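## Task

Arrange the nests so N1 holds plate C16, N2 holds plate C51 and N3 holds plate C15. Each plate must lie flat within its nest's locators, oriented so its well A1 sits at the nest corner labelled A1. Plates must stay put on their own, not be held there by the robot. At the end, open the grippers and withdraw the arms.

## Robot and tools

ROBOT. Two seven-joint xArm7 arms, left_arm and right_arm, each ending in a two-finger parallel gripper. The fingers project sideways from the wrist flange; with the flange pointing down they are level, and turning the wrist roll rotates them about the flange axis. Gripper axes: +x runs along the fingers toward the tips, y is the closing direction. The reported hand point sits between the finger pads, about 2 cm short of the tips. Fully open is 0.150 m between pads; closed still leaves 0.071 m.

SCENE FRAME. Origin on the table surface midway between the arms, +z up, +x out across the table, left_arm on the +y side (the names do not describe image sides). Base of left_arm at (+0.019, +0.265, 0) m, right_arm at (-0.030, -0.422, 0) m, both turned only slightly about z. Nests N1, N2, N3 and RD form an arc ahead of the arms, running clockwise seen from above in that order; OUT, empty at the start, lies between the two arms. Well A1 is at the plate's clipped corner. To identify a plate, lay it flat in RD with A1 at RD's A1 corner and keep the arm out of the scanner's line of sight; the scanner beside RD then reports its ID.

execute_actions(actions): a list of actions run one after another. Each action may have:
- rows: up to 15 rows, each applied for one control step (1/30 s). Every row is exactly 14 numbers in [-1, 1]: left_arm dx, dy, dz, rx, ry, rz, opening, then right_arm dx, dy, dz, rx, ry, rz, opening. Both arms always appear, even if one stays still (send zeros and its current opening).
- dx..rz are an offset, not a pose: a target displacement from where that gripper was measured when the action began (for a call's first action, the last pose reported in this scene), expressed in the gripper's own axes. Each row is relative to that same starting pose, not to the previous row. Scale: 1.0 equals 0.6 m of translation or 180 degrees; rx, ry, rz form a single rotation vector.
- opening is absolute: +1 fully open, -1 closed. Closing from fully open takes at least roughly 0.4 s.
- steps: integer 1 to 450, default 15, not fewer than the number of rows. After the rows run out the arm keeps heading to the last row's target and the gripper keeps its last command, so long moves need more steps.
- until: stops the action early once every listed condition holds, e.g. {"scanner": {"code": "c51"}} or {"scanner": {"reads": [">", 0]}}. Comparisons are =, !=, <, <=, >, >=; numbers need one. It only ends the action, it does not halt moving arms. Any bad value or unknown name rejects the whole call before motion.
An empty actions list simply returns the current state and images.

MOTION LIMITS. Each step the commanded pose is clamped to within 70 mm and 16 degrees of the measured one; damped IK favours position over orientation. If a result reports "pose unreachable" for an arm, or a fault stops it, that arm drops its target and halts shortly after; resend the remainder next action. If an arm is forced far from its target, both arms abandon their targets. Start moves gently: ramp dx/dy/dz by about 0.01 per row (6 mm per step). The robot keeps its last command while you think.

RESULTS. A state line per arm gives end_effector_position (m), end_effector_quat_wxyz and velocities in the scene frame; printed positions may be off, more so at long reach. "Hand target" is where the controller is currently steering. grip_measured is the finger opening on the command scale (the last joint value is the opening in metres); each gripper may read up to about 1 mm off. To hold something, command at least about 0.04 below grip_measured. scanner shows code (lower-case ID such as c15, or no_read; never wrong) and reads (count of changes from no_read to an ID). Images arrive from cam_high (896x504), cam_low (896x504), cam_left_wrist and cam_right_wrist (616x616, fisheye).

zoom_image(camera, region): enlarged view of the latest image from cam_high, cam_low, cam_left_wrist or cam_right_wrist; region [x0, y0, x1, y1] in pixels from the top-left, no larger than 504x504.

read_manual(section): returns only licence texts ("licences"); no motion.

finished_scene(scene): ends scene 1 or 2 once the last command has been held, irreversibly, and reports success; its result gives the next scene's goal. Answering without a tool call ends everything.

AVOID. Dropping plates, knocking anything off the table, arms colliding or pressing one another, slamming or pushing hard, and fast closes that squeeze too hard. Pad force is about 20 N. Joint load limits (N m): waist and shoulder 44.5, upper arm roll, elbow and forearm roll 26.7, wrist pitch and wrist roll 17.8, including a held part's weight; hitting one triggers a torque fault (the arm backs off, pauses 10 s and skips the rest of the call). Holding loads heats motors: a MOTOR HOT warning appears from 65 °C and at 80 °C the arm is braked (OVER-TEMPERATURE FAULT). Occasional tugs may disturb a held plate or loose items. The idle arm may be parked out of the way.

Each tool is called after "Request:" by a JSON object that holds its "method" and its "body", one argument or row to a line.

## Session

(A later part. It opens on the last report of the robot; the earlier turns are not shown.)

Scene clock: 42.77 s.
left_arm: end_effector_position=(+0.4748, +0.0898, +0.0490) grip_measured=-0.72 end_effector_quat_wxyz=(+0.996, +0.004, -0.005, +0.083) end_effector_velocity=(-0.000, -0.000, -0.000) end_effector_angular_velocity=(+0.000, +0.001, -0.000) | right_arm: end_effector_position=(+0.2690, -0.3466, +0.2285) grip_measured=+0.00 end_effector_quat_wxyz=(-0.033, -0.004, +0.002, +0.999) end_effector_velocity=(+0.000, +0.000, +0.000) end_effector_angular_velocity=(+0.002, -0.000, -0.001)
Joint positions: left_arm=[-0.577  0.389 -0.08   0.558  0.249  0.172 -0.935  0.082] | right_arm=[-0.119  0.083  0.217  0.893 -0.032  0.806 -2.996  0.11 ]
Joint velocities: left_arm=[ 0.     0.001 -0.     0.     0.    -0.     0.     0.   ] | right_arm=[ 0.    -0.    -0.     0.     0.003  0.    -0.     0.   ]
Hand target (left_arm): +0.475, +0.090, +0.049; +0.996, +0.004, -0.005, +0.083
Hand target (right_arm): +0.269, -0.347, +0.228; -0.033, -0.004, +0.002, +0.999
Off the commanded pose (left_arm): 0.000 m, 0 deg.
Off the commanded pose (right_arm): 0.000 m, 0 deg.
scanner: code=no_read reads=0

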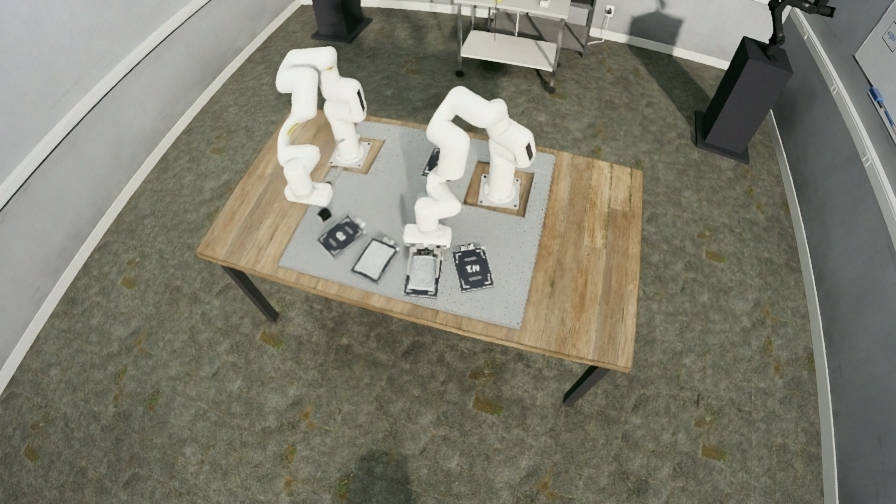

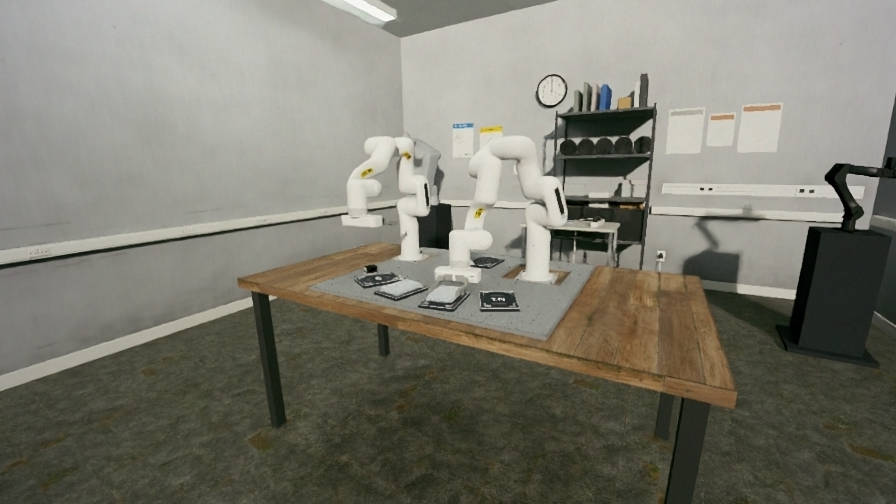

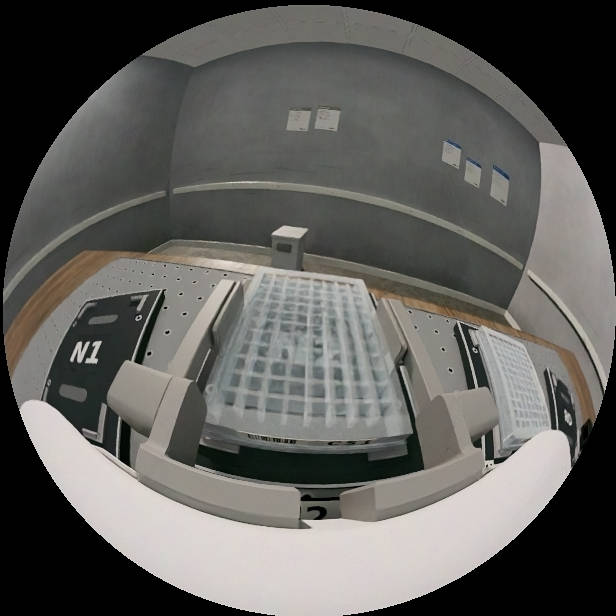

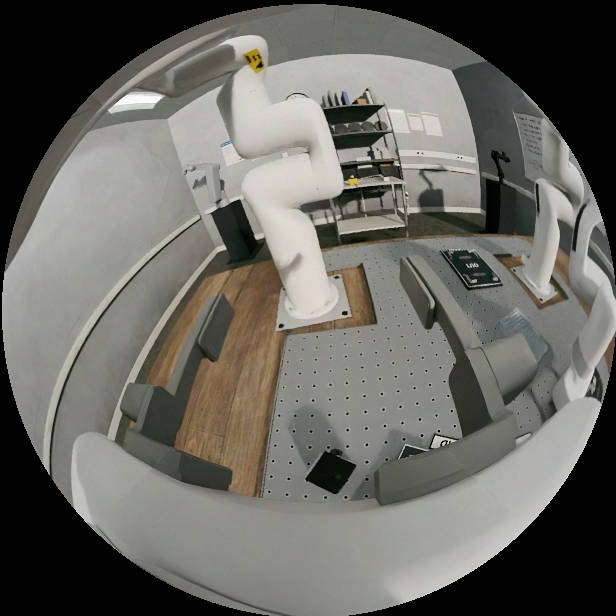

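Request:
{"method": "execute_actions", "body": {
  "actions": [
    {"rows": [[0.001,0,-0.002,0,0,0,-0.85,0,0,0,0,0,0,0],[0.002,0,-0.004,0,0,0,-0.85,0,0,0,0,0,0,0],[0.003,0,-0.006,0,0,0,-0.85,0,0,0,0,0,0,0],[0.003,0,-0.008,0,0,0,-0.85,0,0,0,0,0,0,0],[0.003,0,-0.010,0,0,0,-0.85,0,0,0,0,0,0,0],[0.003,0,-0.012,0,0,0,-0.85,0,0,0,0,0,0,0],[0.003,0,-0.013,0,0,0,-0.85,0,0,0,0,0,0,0],[0.003,0,-0.014,0,0,0,-0.85,0,0,0,0,0,0,0]], "steps": 16}
  ]
}}

Scene clock: 43.57 s.
left_arm: end_effector_position=(+0.4770, +0.0897, +0.0412) grip_measured=-0.72 end_effector_quat_wxyz=(+0.997, +0.003, -0.005, +0.083) end_effector_velocity=(-0.001, +0.000, -0.001) end_effector_angular_velocity=(+0.001, +0.002, -0.001) | right_arm: end_effector_position=(+0.2690, -0.3466, +0.2285) grip_measured=+0.00 end_effector_quat_wxyz=(-0.033, -0.004, +0.002, +0.999) end_effector_velocity=(+0.000, +0.000, +0.000) end_effector_angular_velocity=(-0.000, -0.000, -0.000)
Joint positions: left_arm=[-0.587  0.422 -0.065  0.572  0.258  0.15  -0.94   0.082] | right_arm=[-0.119  0.083  0.217  0.893 -0.032  0.806 -2.996  0.11 ]
Joint velocities: left_arm=[-0.001  0.001  0.001 -0.001 -0.    -0.     0.     0.   ] | right_arm=[ 0. -0. -0.  0. -0. -0.  0.  0.]
Hand target (left_arm): +0.477, +0.090, +0.041; +0.996, +0.004, -0.005, +0.083
Hand target (right_arm): +0.269, -0.347, +0.228; -0.033, -0.004, +0.002, +0.999
Off the commanded pose (left_arm): 0.001 m, 0 deg.
Off the commanded pose (right_arm): 0.000 m, 0 deg.
scanner: code=no_read reads=0

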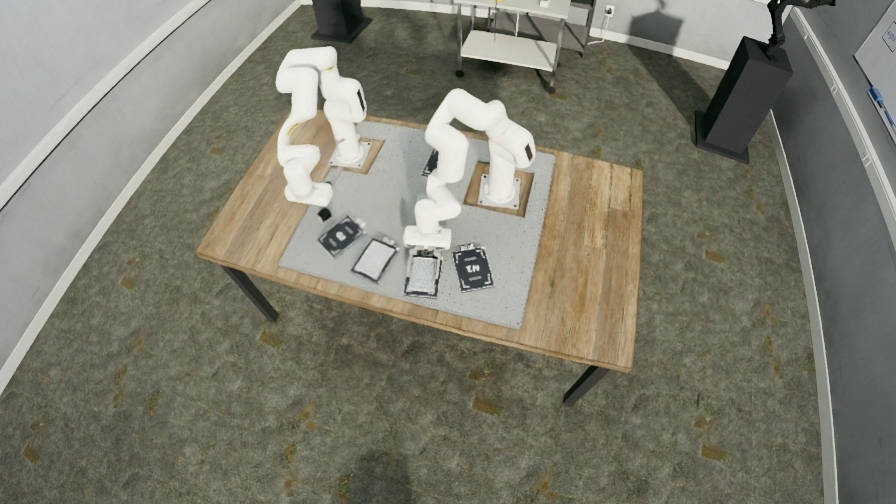

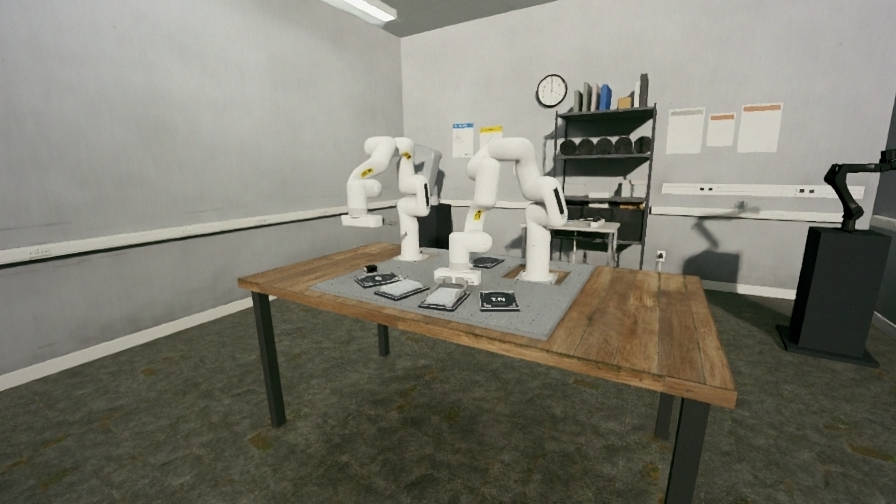

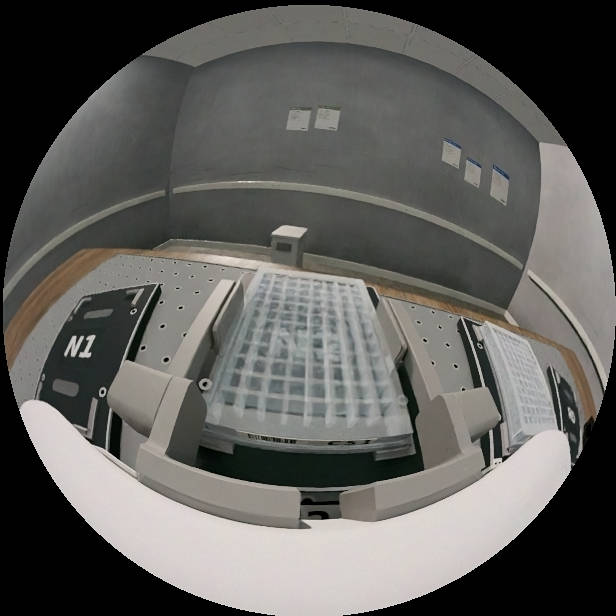

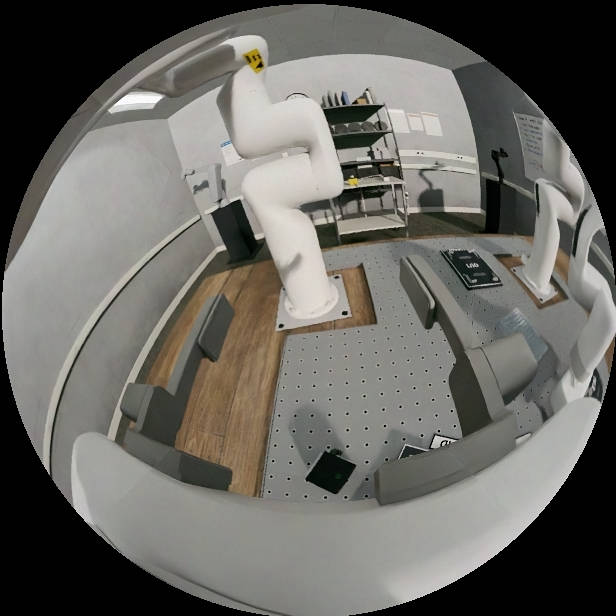

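Request:
{"method": "zoom_image", "body": {
  "camera": "cam_high",
  "region": [340, 220, 510, 310]
}}

Request:
{"method": "zoom_image", "body": {
  "camera": "cam_left_wrist",
  "region": [130, 240, 480, 500]
}}

Region (340, 220, 510, 310) of cam_high's 896x504 image, scaled by 2.965, with more detail than that image has; it fills the top 267 rows of this view, and the rest is white.

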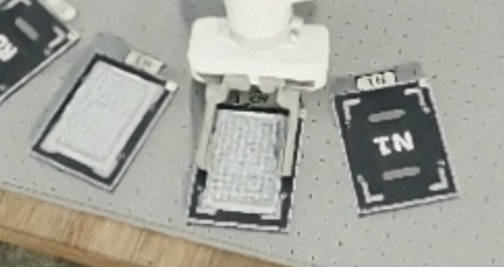

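Region (130, 240, 480, 500) of cam_left_wrist's 616x616 image, scaled by 1.440, with more detail than that image has; it fills the top 374 rows of this view, and the rest is white.

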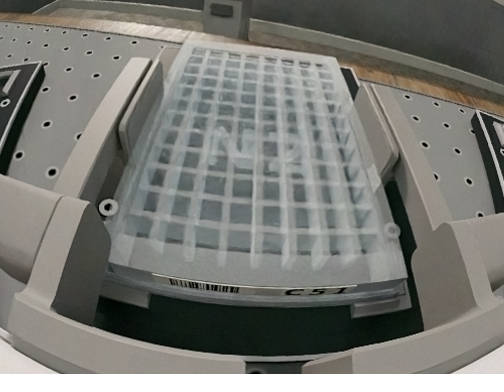

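Request:
{"method": "execute_actions", "body": {
  "actions": [
    {"rows": [[0,0,0,0,0,0,-0.6,0,0,0,0,0,0,0],[0,0,0,0,0,0,-0.45,0,0,0,0,0,0,0],[0,0,0,0,0,0,-0.3,0,0,0,0,0,0,0],[0,0,0,0,0,0,-0.15,0,0,0,0,0,0,0],[0,0,0,0,0,0,0,0,0,0,0,0,0,0]], "steps": 10},
    {"rows": [[0,0,0.01,0,0,0,0,0,0,0,0,0,0,0],[0,0,0.03,0,0,0,0,0,0,0,0,0,0,0],[-0.01,0,0.05,0,0,0,0,0,0,0,0,0,0,0],[-0.03,0,0.075,0,0,0,0,0,0,0,0,0,0,0],[-0.05,0,0.10,0,0,0,0,0,0,0,0,0,0,0],[-0.07,0,0.125,0,0,0,0,0,0,0,0,0,0,0],[-0.09,0,0.15,0,0,0,0,0,0,0,0,0,0,0],[-0.10,0,0.165,0,0,0,0,0,0,0,0,0,0,0]], "steps": 18}
  ]
}}

Scene clock: 44.77 s.
left_arm: end_effector_position=(+0.4169, +0.0795, +0.1383) grip_measured=+0.00 end_effector_quat_wxyz=(+0.996, +0.004, -0.007, +0.084) end_effector_velocity=(-0.003, +0.012, +0.004) end_effector_angular_velocity=(-0.005, +0.066, +0.015) | right_arm: end_effector_position=(+0.2690, -0.3466, +0.2285) grip_measured=+0.00 end_effector_quat_wxyz=(-0.033, -0.004, +0.002, +0.999) end_effector_velocity=(+0.000, +0.000, -0.000) end_effector_angular_velocity=(+0.001, +0.000, -0.001)
Joint positions: left_arm=[-0.618 -0.046 -0.21   0.382  0.016  0.423 -0.883  0.11 ] | right_arm=[-0.119  0.083  0.217  0.893 -0.032  0.806 -2.996  0.11 ]
Joint velocities: left_arm=[-0.013 -0.073  0.02  -0.002 -0.153  0.116  0.133  0.   ] | right_arm=[-0.     0.     0.    -0.     0.001 -0.    -0.     0.   ]
Hand target (left_arm): +0.416, +0.080, +0.139; +0.996, +0.004, -0.005, +0.083
Hand target (right_arm): +0.269, -0.347, +0.228; -0.033, -0.004, +0.002, +0.999
Off the commanded pose (left_arm): 0.001 m, 0 deg.
Off the commanded pose (right_arm): 0.000 m, 0 deg.
scanner: code=no_read reads=0

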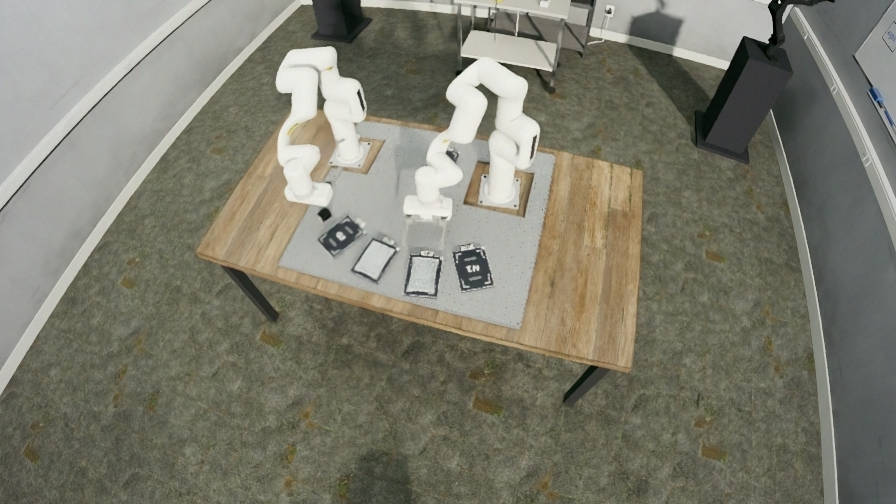

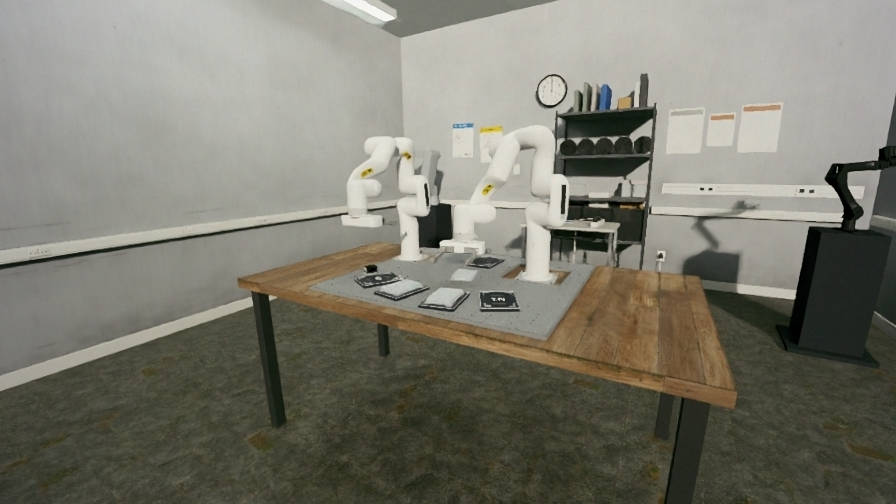

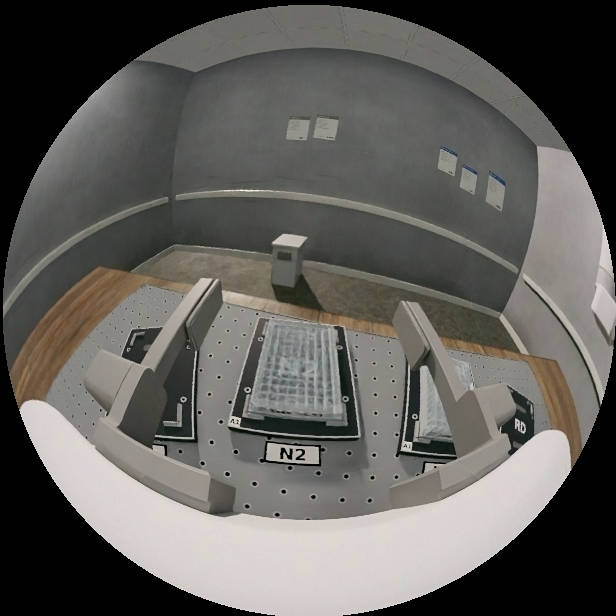

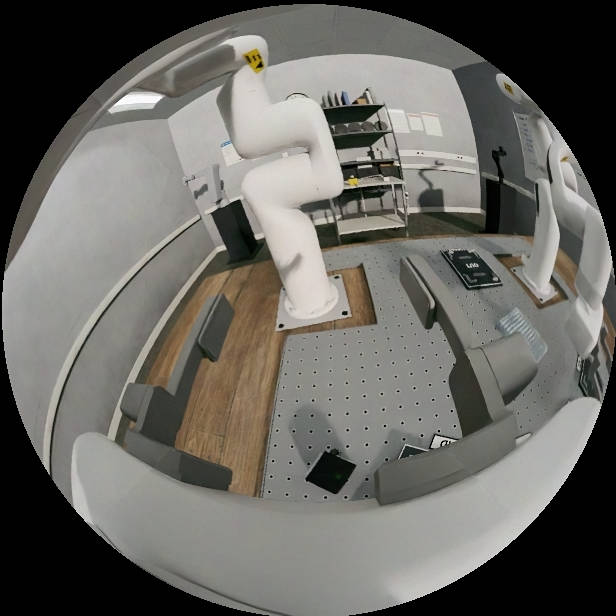

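Request:
{"method": "zoom_image", "body": {
  "camera": "cam_left_wrist",
  "region": [210, 300, 380, 470]
}}

Request:
{"method": "zoom_image", "body": {
  "camera": "cam_high",
  "region": [340, 220, 510, 310]
}}

Region (210, 300, 380, 470) of cam_left_wrist's 616x616 image, scaled by 2.965, with more detail than that image has.

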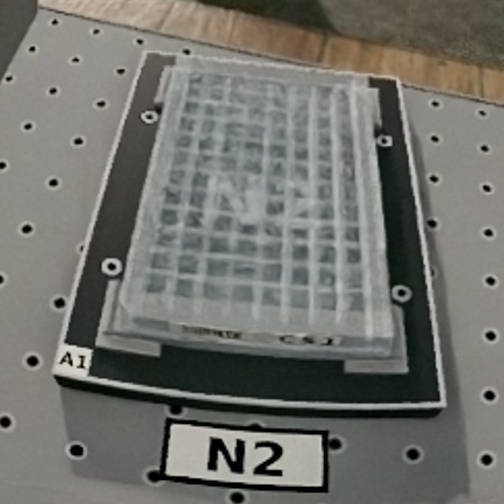

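Region (340, 220, 510, 310) of cam_high's 896x504 image, scaled by 2.965, with more detail than that image has; it fills the top 267 rows of this view, and the rest is white.

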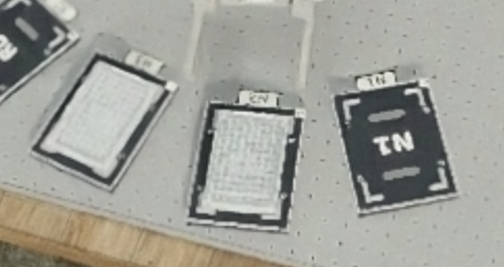

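Request:
{"method": "execute_actions", "body": {
  "actions": [
    {"rows": [[0.0024,0.0225,0,0,0,0.0325,0,0,0,0,0,0,0,0],[0.0024,0.0448,0,0,0,0.065,0,0,0,0,0,0,0,0],[-0.0003,0.0665,0,0,0,0.0975,0,0,0,0,0,0,0,0],[-0.0053,0.0875,0,0,0,0.13,0,0,0,0,0,0,0,0],[-0.0129,0.1074,0,0,0,0.1625,0,0,0,0,0,0,0,0],[-0.0225,0.1261,0,0,0,0.195,0,0,0,0,0,0,0,0],[-0.0344,0.1433,0,0,0,0.2275,0,0,0,0,0,0,0,0],[-0.0481,0.1588,0,0,0,0.26,0,0,0,0,0,0,0,0],[-0.0636,0.1724,0,0,0,0.2925,0,0,0,0,0,0,0,0],[-0.0807,0.1840,0,0,0,0.325,0,0,0,0,0,0,0,0],[-0.0992,0.1934,0,0,0,0.3575,0,0,0,0,0,0,0,0],[-0.1187,0.2005,0,0,0,0.39,0,0,0,0,0,0,0,0],[-0.1391,0.2051,0,0,0,0.4225,0,0,0,0,0,0,0,0],[-0.1601,0.2072,0,0,0,0.455,0,0,0,0,0,0,0,0],[-0.1816,0.2068,0,0,0,0.4875,0,0,0,0,0,0,0,0]], "steps": 22},
    {"rows": [[-0.0039,0.0214,-0.005,0,0,0.0325,0,0,0,0,0,0,0,0],[-0.0102,0.0425,-0.011,0,0,0.065,0,0,0,0,0,0,0,0],[-0.0192,0.0631,-0.016,0,0,0.0975,0,0,0,0,0,0,0,0],[-0.0305,0.0829,-0.021,0,0,0.13,0,0,0,0,0,0,0,0],[-0.0444,0.1017,-0.027,0,0,0.1625,0,0,0,0,0,0,0,0],[-0.0603,0.1192,-0.032,0,0,0.195,0,0,0,0,0,0,0,0],[-0.0785,0.1353,-0.037,0,0,0.2275,0,0,0,0,0,0,0,0],[-0.0985,0.1496,-0.043,0,0,0.26,0,0,0,0,0,0,0,0],[-0.1203,0.1621,-0.048,0,0,0.2925,0,0,0,0,0,0,0,0],[-0.1437,0.1725,-0.053,0,0,0.325,0,0,0,0,0,0,0,0],[-0.1685,0.1808,-0.059,0,0,0.3575,0,0,0,0,0,0,0,0],[-0.1943,0.1867,-0.064,0,0,0.39,0,0,0,0,0,0,0,0],[-0.2210,0.1902,-0.069,0,0,0.4225,0,0,0,0,0,0,0,0],[-0.2483,0.1911,-0.075,0,0,0.455,0,0,0,0,0,0,0,0],[-0.2761,0.1896,-0.08,0,0,0.4875,0,0,0,0,0,0,0,0]], "steps": 24}
  ]
}}

Scene clock: 47.37 s.
left_arm: end_effector_position=(+0.1373, +0.0476, +0.1012) grip_measured=+0.00 end_effector_quat_wxyz=(+0.259, -0.005, +0.107, +0.960) end_effector_velocity=(-0.005, +0.010, -0.020) end_effector_angular_velocity=(+0.377, +0.273, +1.743) | right_arm: end_effector_position=(+0.2690, -0.3466, +0.2285) grip_measured=+0.00 end_effector_quat_wxyz=(-0.033, -0.004, +0.002, +0.999) end_effector_velocity=(+0.000, -0.000, -0.000) end_effector_angular_velocity=(+0.000, -0.000, +0.000)
Joint positions: left_arm=[-0.706  0.191 -0.317  0.531 -0.474  0.242 -3.046  0.111] | right_arm=[-0.119  0.083  0.217  0.893 -0.032  0.806 -2.996  0.11 ]
Joint velocities: left_arm=[-0.053  0.045  0.675 -0.211  0.224 -0.052 -1.377  0.   ] | right_arm=[-0.     0.    -0.    -0.     0.001 -0.    -0.001  0.   ]
Hand target (left_arm): +0.136, +0.046, +0.100; +0.173, +0.004, +0.090, +0.981
Hand target (right_arm): +0.269, -0.347, +0.228; -0.033, -0.004, +0.002, +0.999
Off the commanded pose (left_arm): 0.004 m, 14 deg; orientation clipped at the last step of the last action.
Off the commanded pose (right_arm): 0.000 m, 0 deg.
scanner: code=no_read reads=0

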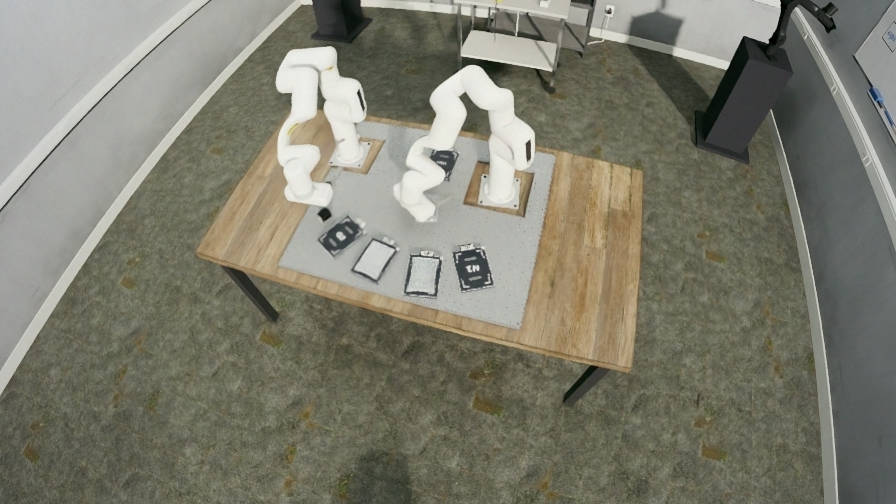

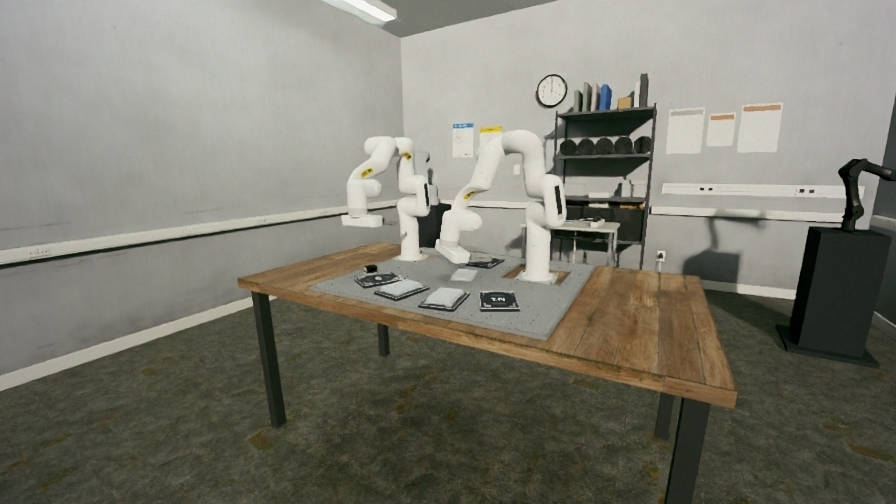

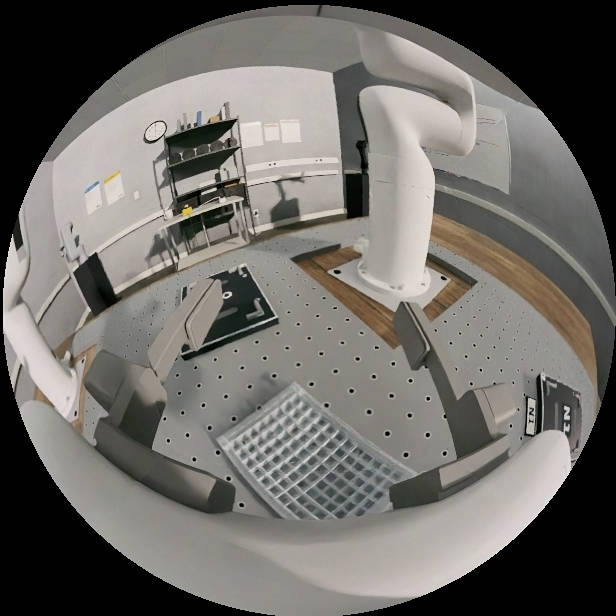

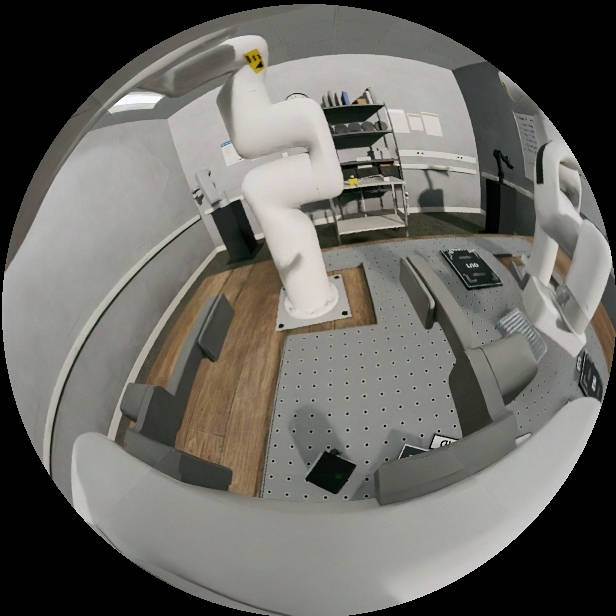

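Request:
{"method": "execute_actions", "body": {
  "actions": []
}}

Scene clock: 47.40 s.
left_arm: end_effector_position=(+0.1371, +0.0478, +0.1007) grip_measured=+0.00 end_effector_quat_wxyz=(+0.231, -0.002, +0.102, +0.968) end_effector_velocity=(-0.006, +0.005, -0.013) end_effector_angular_velocity=(+0.390, +0.245, +1.634) | right_arm: end_effector_position=(+0.2690, -0.3466, +0.2285) grip_measured=+0.00 end_effector_quat_wxyz=(-0.033, -0.004, +0.002, +0.999) end_effector_velocity=(+0.000, -0.000, +0.000) end_effector_angular_velocity=(+0.001, -0.000, -0.000)
Joint positions: left_arm=[-0.709  0.191 -0.294  0.524 -0.465  0.241 -3.093  0.111] | right_arm=[-0.119  0.083  0.217  0.893 -0.032  0.806 -2.996  0.11 ]
Joint velocities: left_arm=[-0.131  0.004  0.706 -0.218  0.305 -0.015 -1.396 -0.   ] | right_arm=[-0.001 -0.001 -0.     0.     0.002  0.    -0.002  0.   ]
Hand target (left_arm): +0.136, +0.046, +0.100; +0.173, +0.004, +0.090, +0.981
Hand target (right_arm): +0.269, -0.347, +0.228; -0.033, -0.004, +0.002, +0.999
Off the commanded pose (left_arm): 0.004 m, 11 deg; orientation clipped at the last step of the last action.
Off the commanded pose (right_arm): 0.000 m, 0 deg.
scanner: code=no_read reads=0

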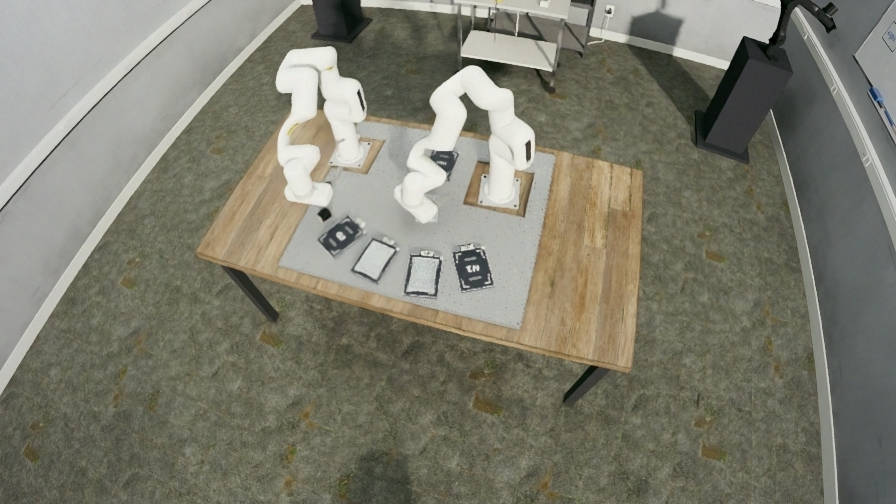

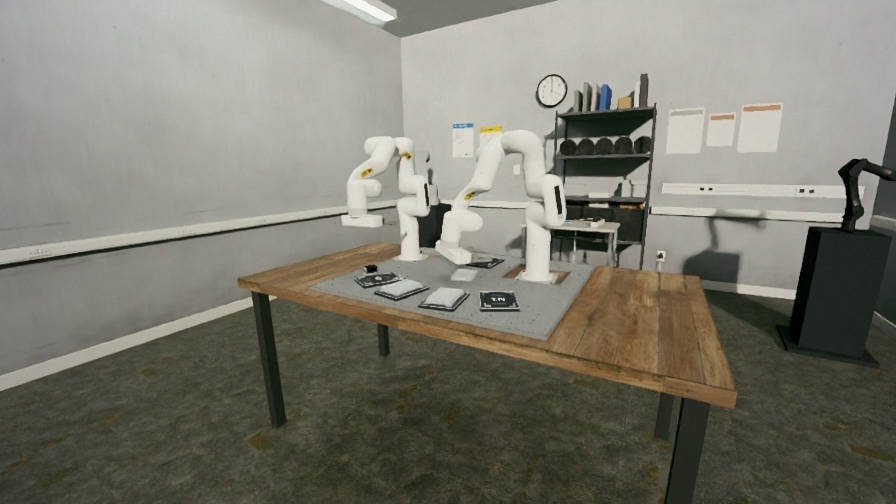

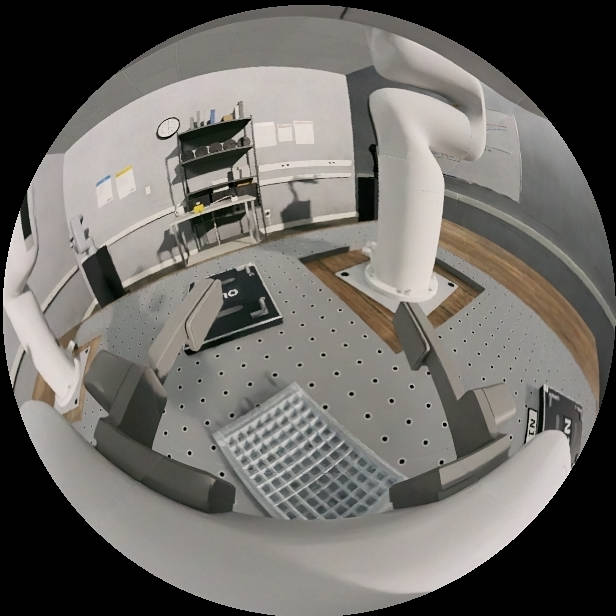

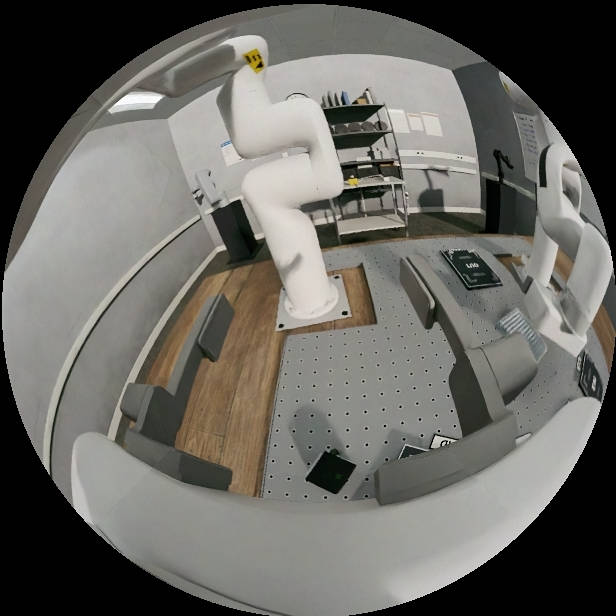

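Request:
{"method": "execute_actions", "body": {
  "actions": [
    {"rows": [[-0.012,0.001,-0.003,-0.0066,0.0002,0.018,0,0,0,0,0,0,0,0],[-0.024,0.002,-0.005,-0.013,0.0004,0.036,0,0,0,0,0,0,0,0],[-0.035,0.003,-0.008,-0.020,0.0007,0.055,0,0,0,0,0,0,0,0],[-0.047,0.004,-0.011,-0.026,0.0009,0.073,0,0,0,0,0,0,0,0],[-0.059,0.005,-0.013,-0.033,0.0011,0.091,0,0,0,0,0,0,0,0],[-0.071,0.006,-0.016,-0.040,0.0013,0.109,0,0,0,0,0,0,0,0],[-0.083,0.007,-0.018,-0.046,0.0015,0.127,0,0,0,0,0,0,0,0],[-0.094,0.008,-0.021,-0.053,0.0018,0.145,0,0,0,0,0,0,0,0],[-0.106,0.009,-0.024,-0.059,0.002,0.164,0,0,0,0,0,0,0,0],[-0.118,0.0098,-0.0263,-0.0659,0.0022,0.1818,0,0,0,0,0,0,0,0]], "steps": 30}
  ]
}}

Scene clock: 48.87 s.
left_arm: end_effector_position=(+0.1968, +0.0079, +0.0903) grip_measured=+0.00 end_effector_quat_wxyz=(-0.052, +0.001, +0.000, +0.999) end_effector_velocity=(+0.000, -0.001, +0.000) end_effector_angular_velocity=(-0.001, -0.003, -0.002) | right_arm: end_effector_position=(+0.2690, -0.3466, +0.2285) grip_measured=+0.00 end_effector_quat_wxyz=(-0.033, -0.004, +0.002, +0.999) end_effector_velocity=(+0.000, +0.000, +0.000) end_effector_angular_velocity=(+0.001, +0.000, +0.000)
Joint positions: left_arm=[-0.919  0.308  0.135  0.661 -0.12   0.359 -3.797  0.11 ] | right_arm=[-0.119  0.083  0.217  0.893 -0.032  0.806 -2.996  0.11 ]
Joint velocities: left_arm=[-0.002 -0.001  0.001  0.001  0.003 -0.001 -0.002  0.   ] | right_arm=[ 0.    -0.    -0.     0.001  0.002  0.001 -0.001  0.   ]
Hand target (left_arm): +0.197, +0.008, +0.090; -0.052, +0.001, +0.000, +0.999
Hand target (right_arm): +0.269, -0.347, +0.228; -0.033, -0.004, +0.002, +0.999
Off the commanded pose (left_arm): 0.000 m, 0 deg.
Off the commanded pose (right_arm): 0.000 m, 0 deg.
scanner: code=no_read reads=0

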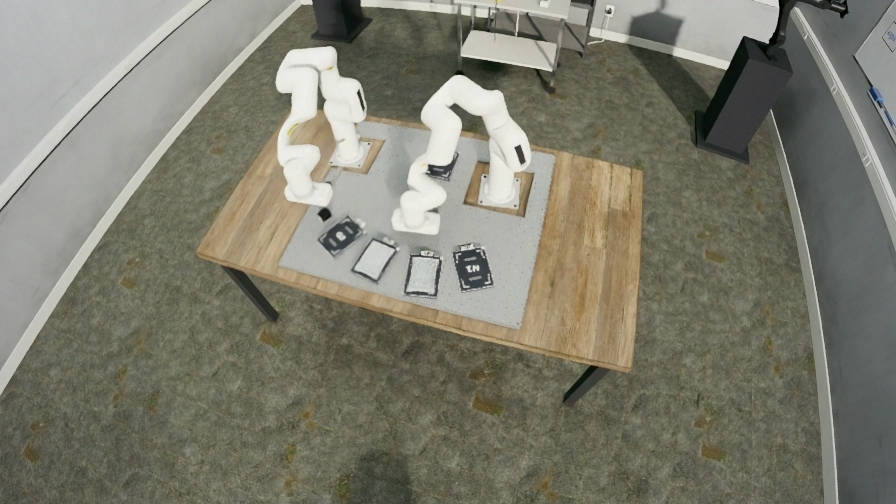

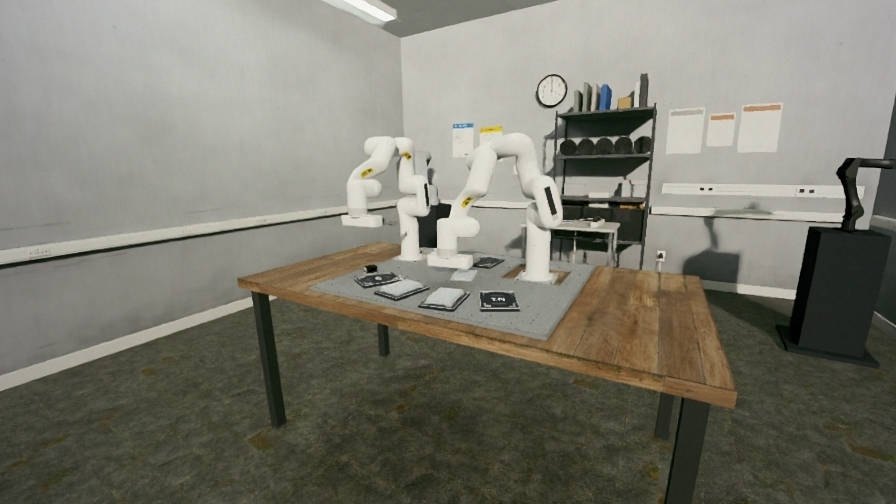

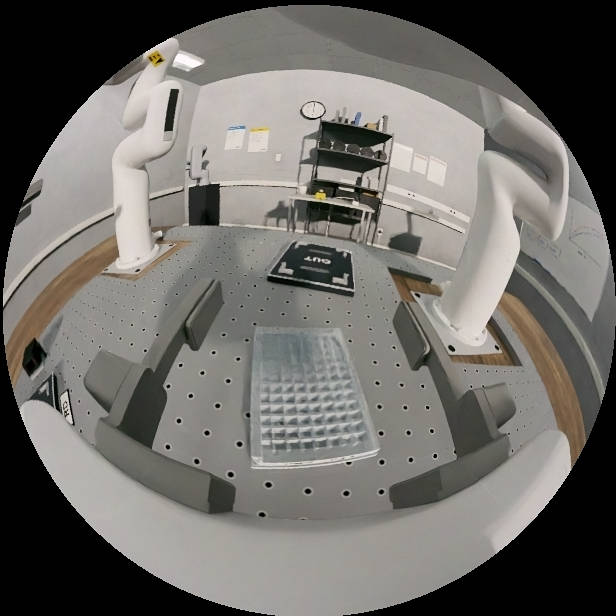

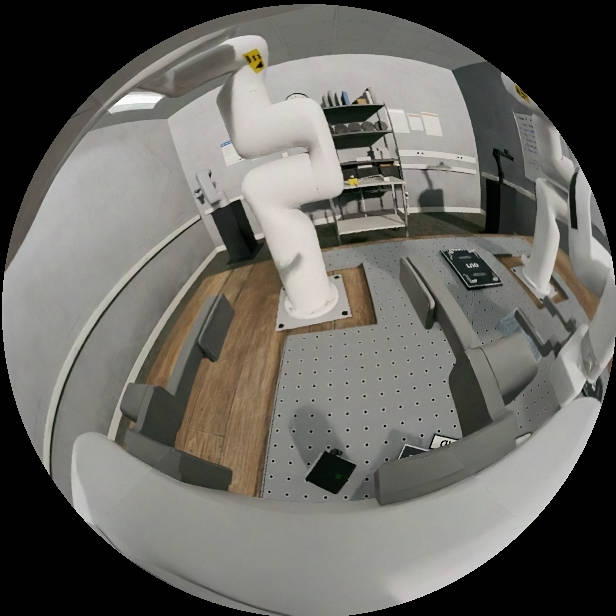

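Request:
{"method": "execute_actions", "body": {
  "actions": [
    {"rows": [[0,0,-0.008,0,0,0.008,0,0,0,0,0,0,0,0],[0,0,-0.018,0,0,0.017,0,0,0,0,0,0,0,0],[0,0,-0.028,0,0,0.026,0,0,0,0,0,0,0,0],[0,0,-0.038,0,0,0.035,0,0,0,0,0,0,0,0],[0,0,-0.048,0,0,0.044,0,0,0,0,0,0,0,0],[0,0,-0.058,0,0,0.044,0,0,0,0,0,0,0,0],[0,0,-0.065,0,0,0.044,0,0,0,0,0,0,0,0]], "steps": 18}
  ]
}}

Scene clock: 49.70 s.
left_arm: end_effector_position=(+0.1971, +0.0074, +0.0517) grip_measured=+0.00 end_effector_quat_wxyz=(-0.121, +0.000, +0.001, +0.993) end_effector_velocity=(-0.002, +0.002, -0.001) end_effector_angular_velocity=(+0.005, +0.006, +0.002) | right_arm: end_effector_position=(+0.2690, -0.3466, +0.2285) grip_measured=+0.00 end_effector_quat_wxyz=(-0.033, -0.004, +0.002, +0.999) end_effector_velocity=(-0.000, +0.000, -0.000) end_effector_angular_velocity=(+0.000, +0.000, -0.000)
Joint positions: left_arm=[-0.881  0.413  0.113  0.634 -0.208  0.228 -3.832  0.11 ] | right_arm=[-0.119  0.083  0.217  0.893 -0.032  0.806 -2.996  0.11 ]
Joint velocities: left_arm=[ 0.001  0.003 -0.    -0.005 -0.001 -0.     0.001  0.   ] | right_arm=[ 0.001  0.     0.     0.     0.    -0.     0.001 -0.   ]
Hand target (left_arm): +0.197, +0.008, +0.051; -0.121, +0.001, +0.000, +0.993
Hand target (right_arm): +0.269, -0.347, +0.228; -0.033, -0.004, +0.002, +0.999
Off the commanded pose (left_arm): 0.001 m, 0 deg.
Off the commanded pose (right_arm): 0.000 m, 0 deg.
scanner: code=no_read reads=0

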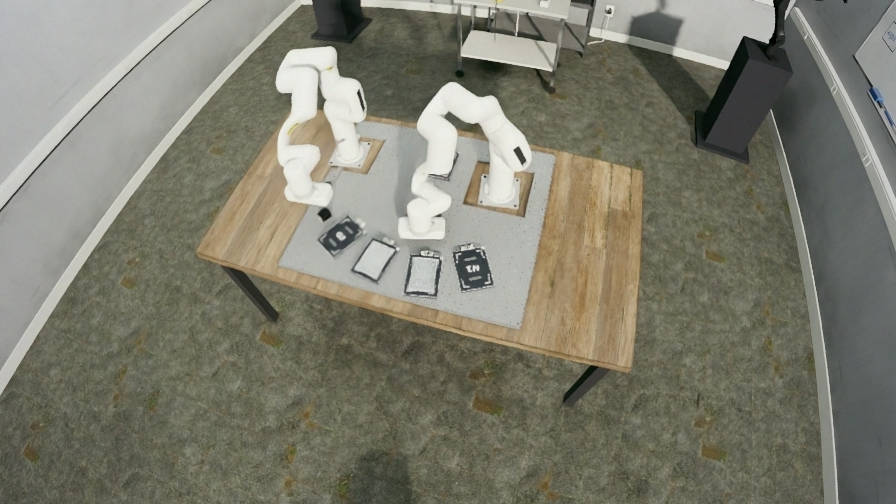

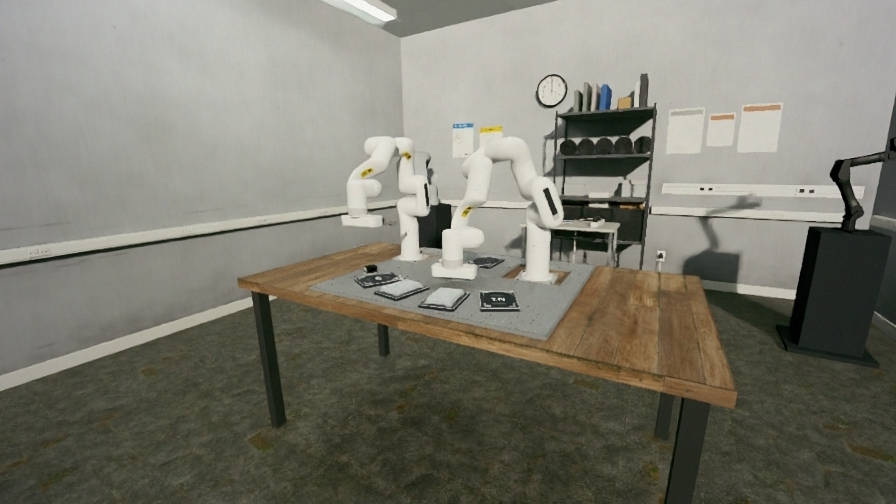

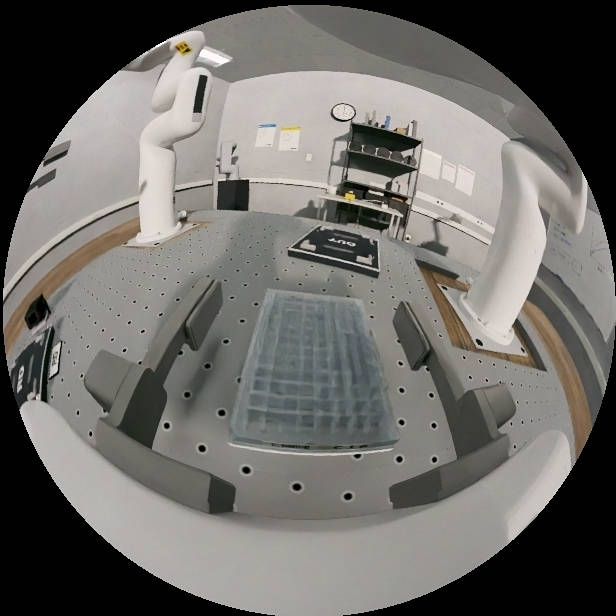

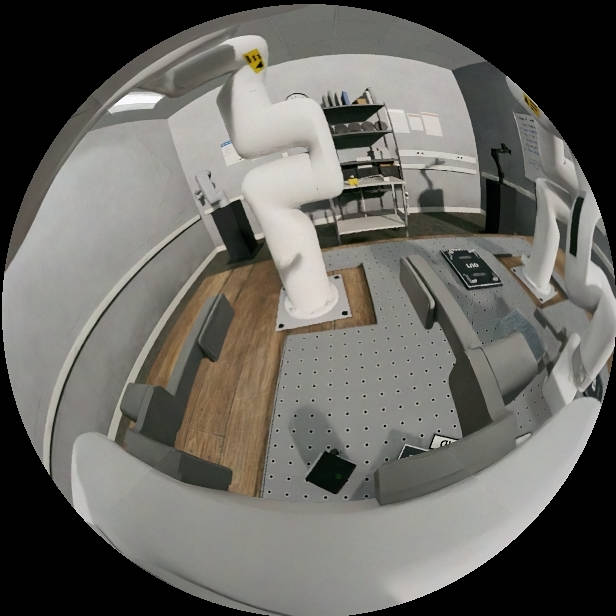

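Request:
{"method": "execute_actions", "body": {
  "actions": [
    {"rows": [[0,-0.001,-0.006,0,0,0,0,0,0,0,0,0,0,0],[0,-0.002,-0.013,0,0,0,0,0,0,0,0,0,0,0],[0,-0.003,-0.020,0,0,0,0,0,0,0,0,0,0,0],[0,-0.004,-0.027,0,0,0,0,0,0,0,0,0,0,0],[0,-0.004,-0.033,0,0,0,0,0,0,0,0,0,0,0],[0,-0.004,-0.037,0,0,0,0,0,0,0,0,0,0,0]], "steps": 15}
  ]
}}

Scene clock: 50.37 s.
left_arm: end_effector_position=(+0.1967, +0.0095, +0.0298) grip_measured=+0.00 end_effector_quat_wxyz=(-0.121, +0.000, +0.001, +0.993) end_effector_velocity=(-0.001, +0.000, -0.001) end_effector_angular_velocity=(+0.001, +0.002, -0.001) | right_arm: end_effector_position=(+0.2690, -0.3466, +0.2285) grip_measured=+0.00 end_effector_quat_wxyz=(-0.033, -0.004, +0.002, +0.999) end_effector_velocity=(+0.000, +0.000, +0.000) end_effector_angular_velocity=(+0.000, -0.000, -0.000)
Joint positions: left_arm=[-0.848  0.488  0.078  0.649 -0.232  0.166 -3.807  0.11 ] | right_arm=[-0.119  0.083  0.217  0.893 -0.032  0.806 -2.996  0.111]
Joint velocities: left_arm=[ 0.001  0.002 -0.002 -0.001 -0.    -0.001  0.001  0.   ] | right_arm=[-0. -0.  0.  0.  0. -0.  0.  0.]
Hand target (left_arm): +0.197, +0.010, +0.030; -0.121, +0.001, +0.001, +0.993
Hand target (right_arm): +0.269, -0.347, +0.228; -0.033, -0.004, +0.002, +0.999
Off the commanded pose (left_arm): 0.000 m, 0 deg.
Off the commanded pose (right_arm): 0.000 m, 0 deg.
scanner: code=no_read reads=0

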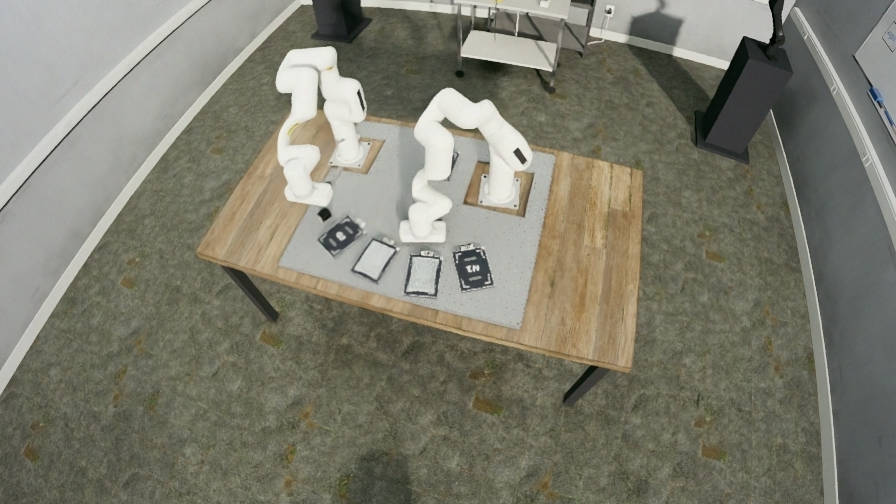

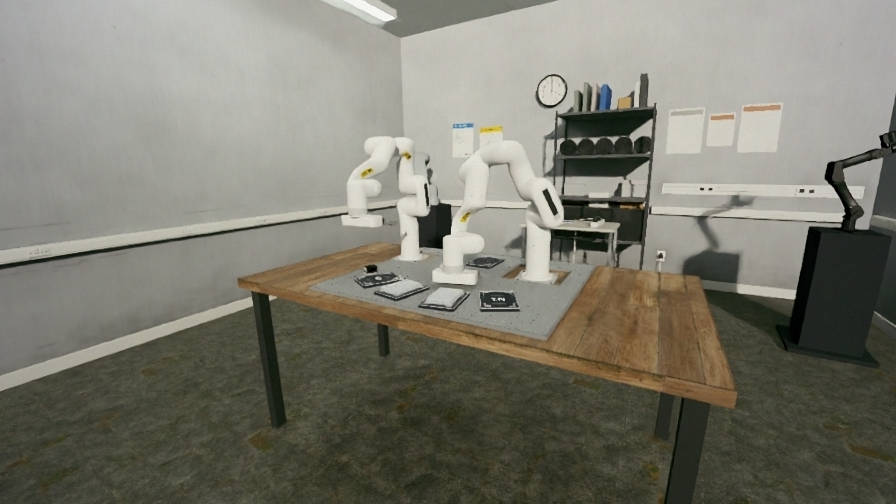

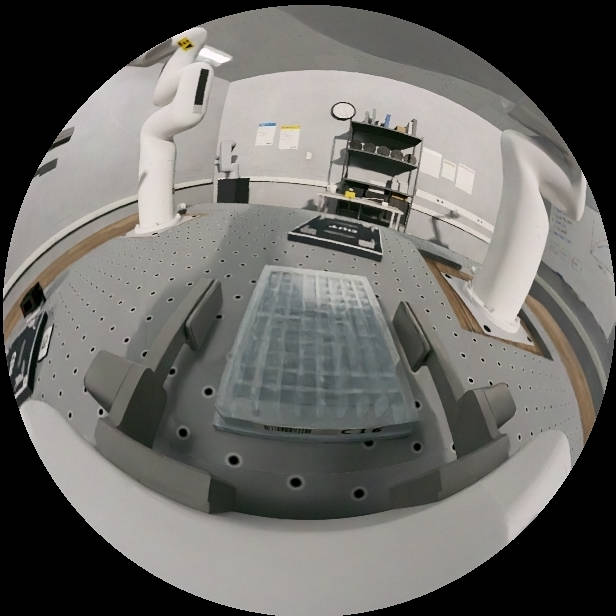

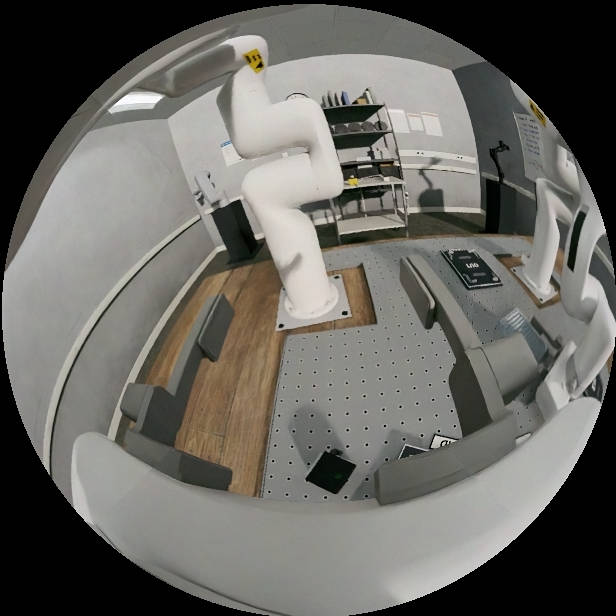

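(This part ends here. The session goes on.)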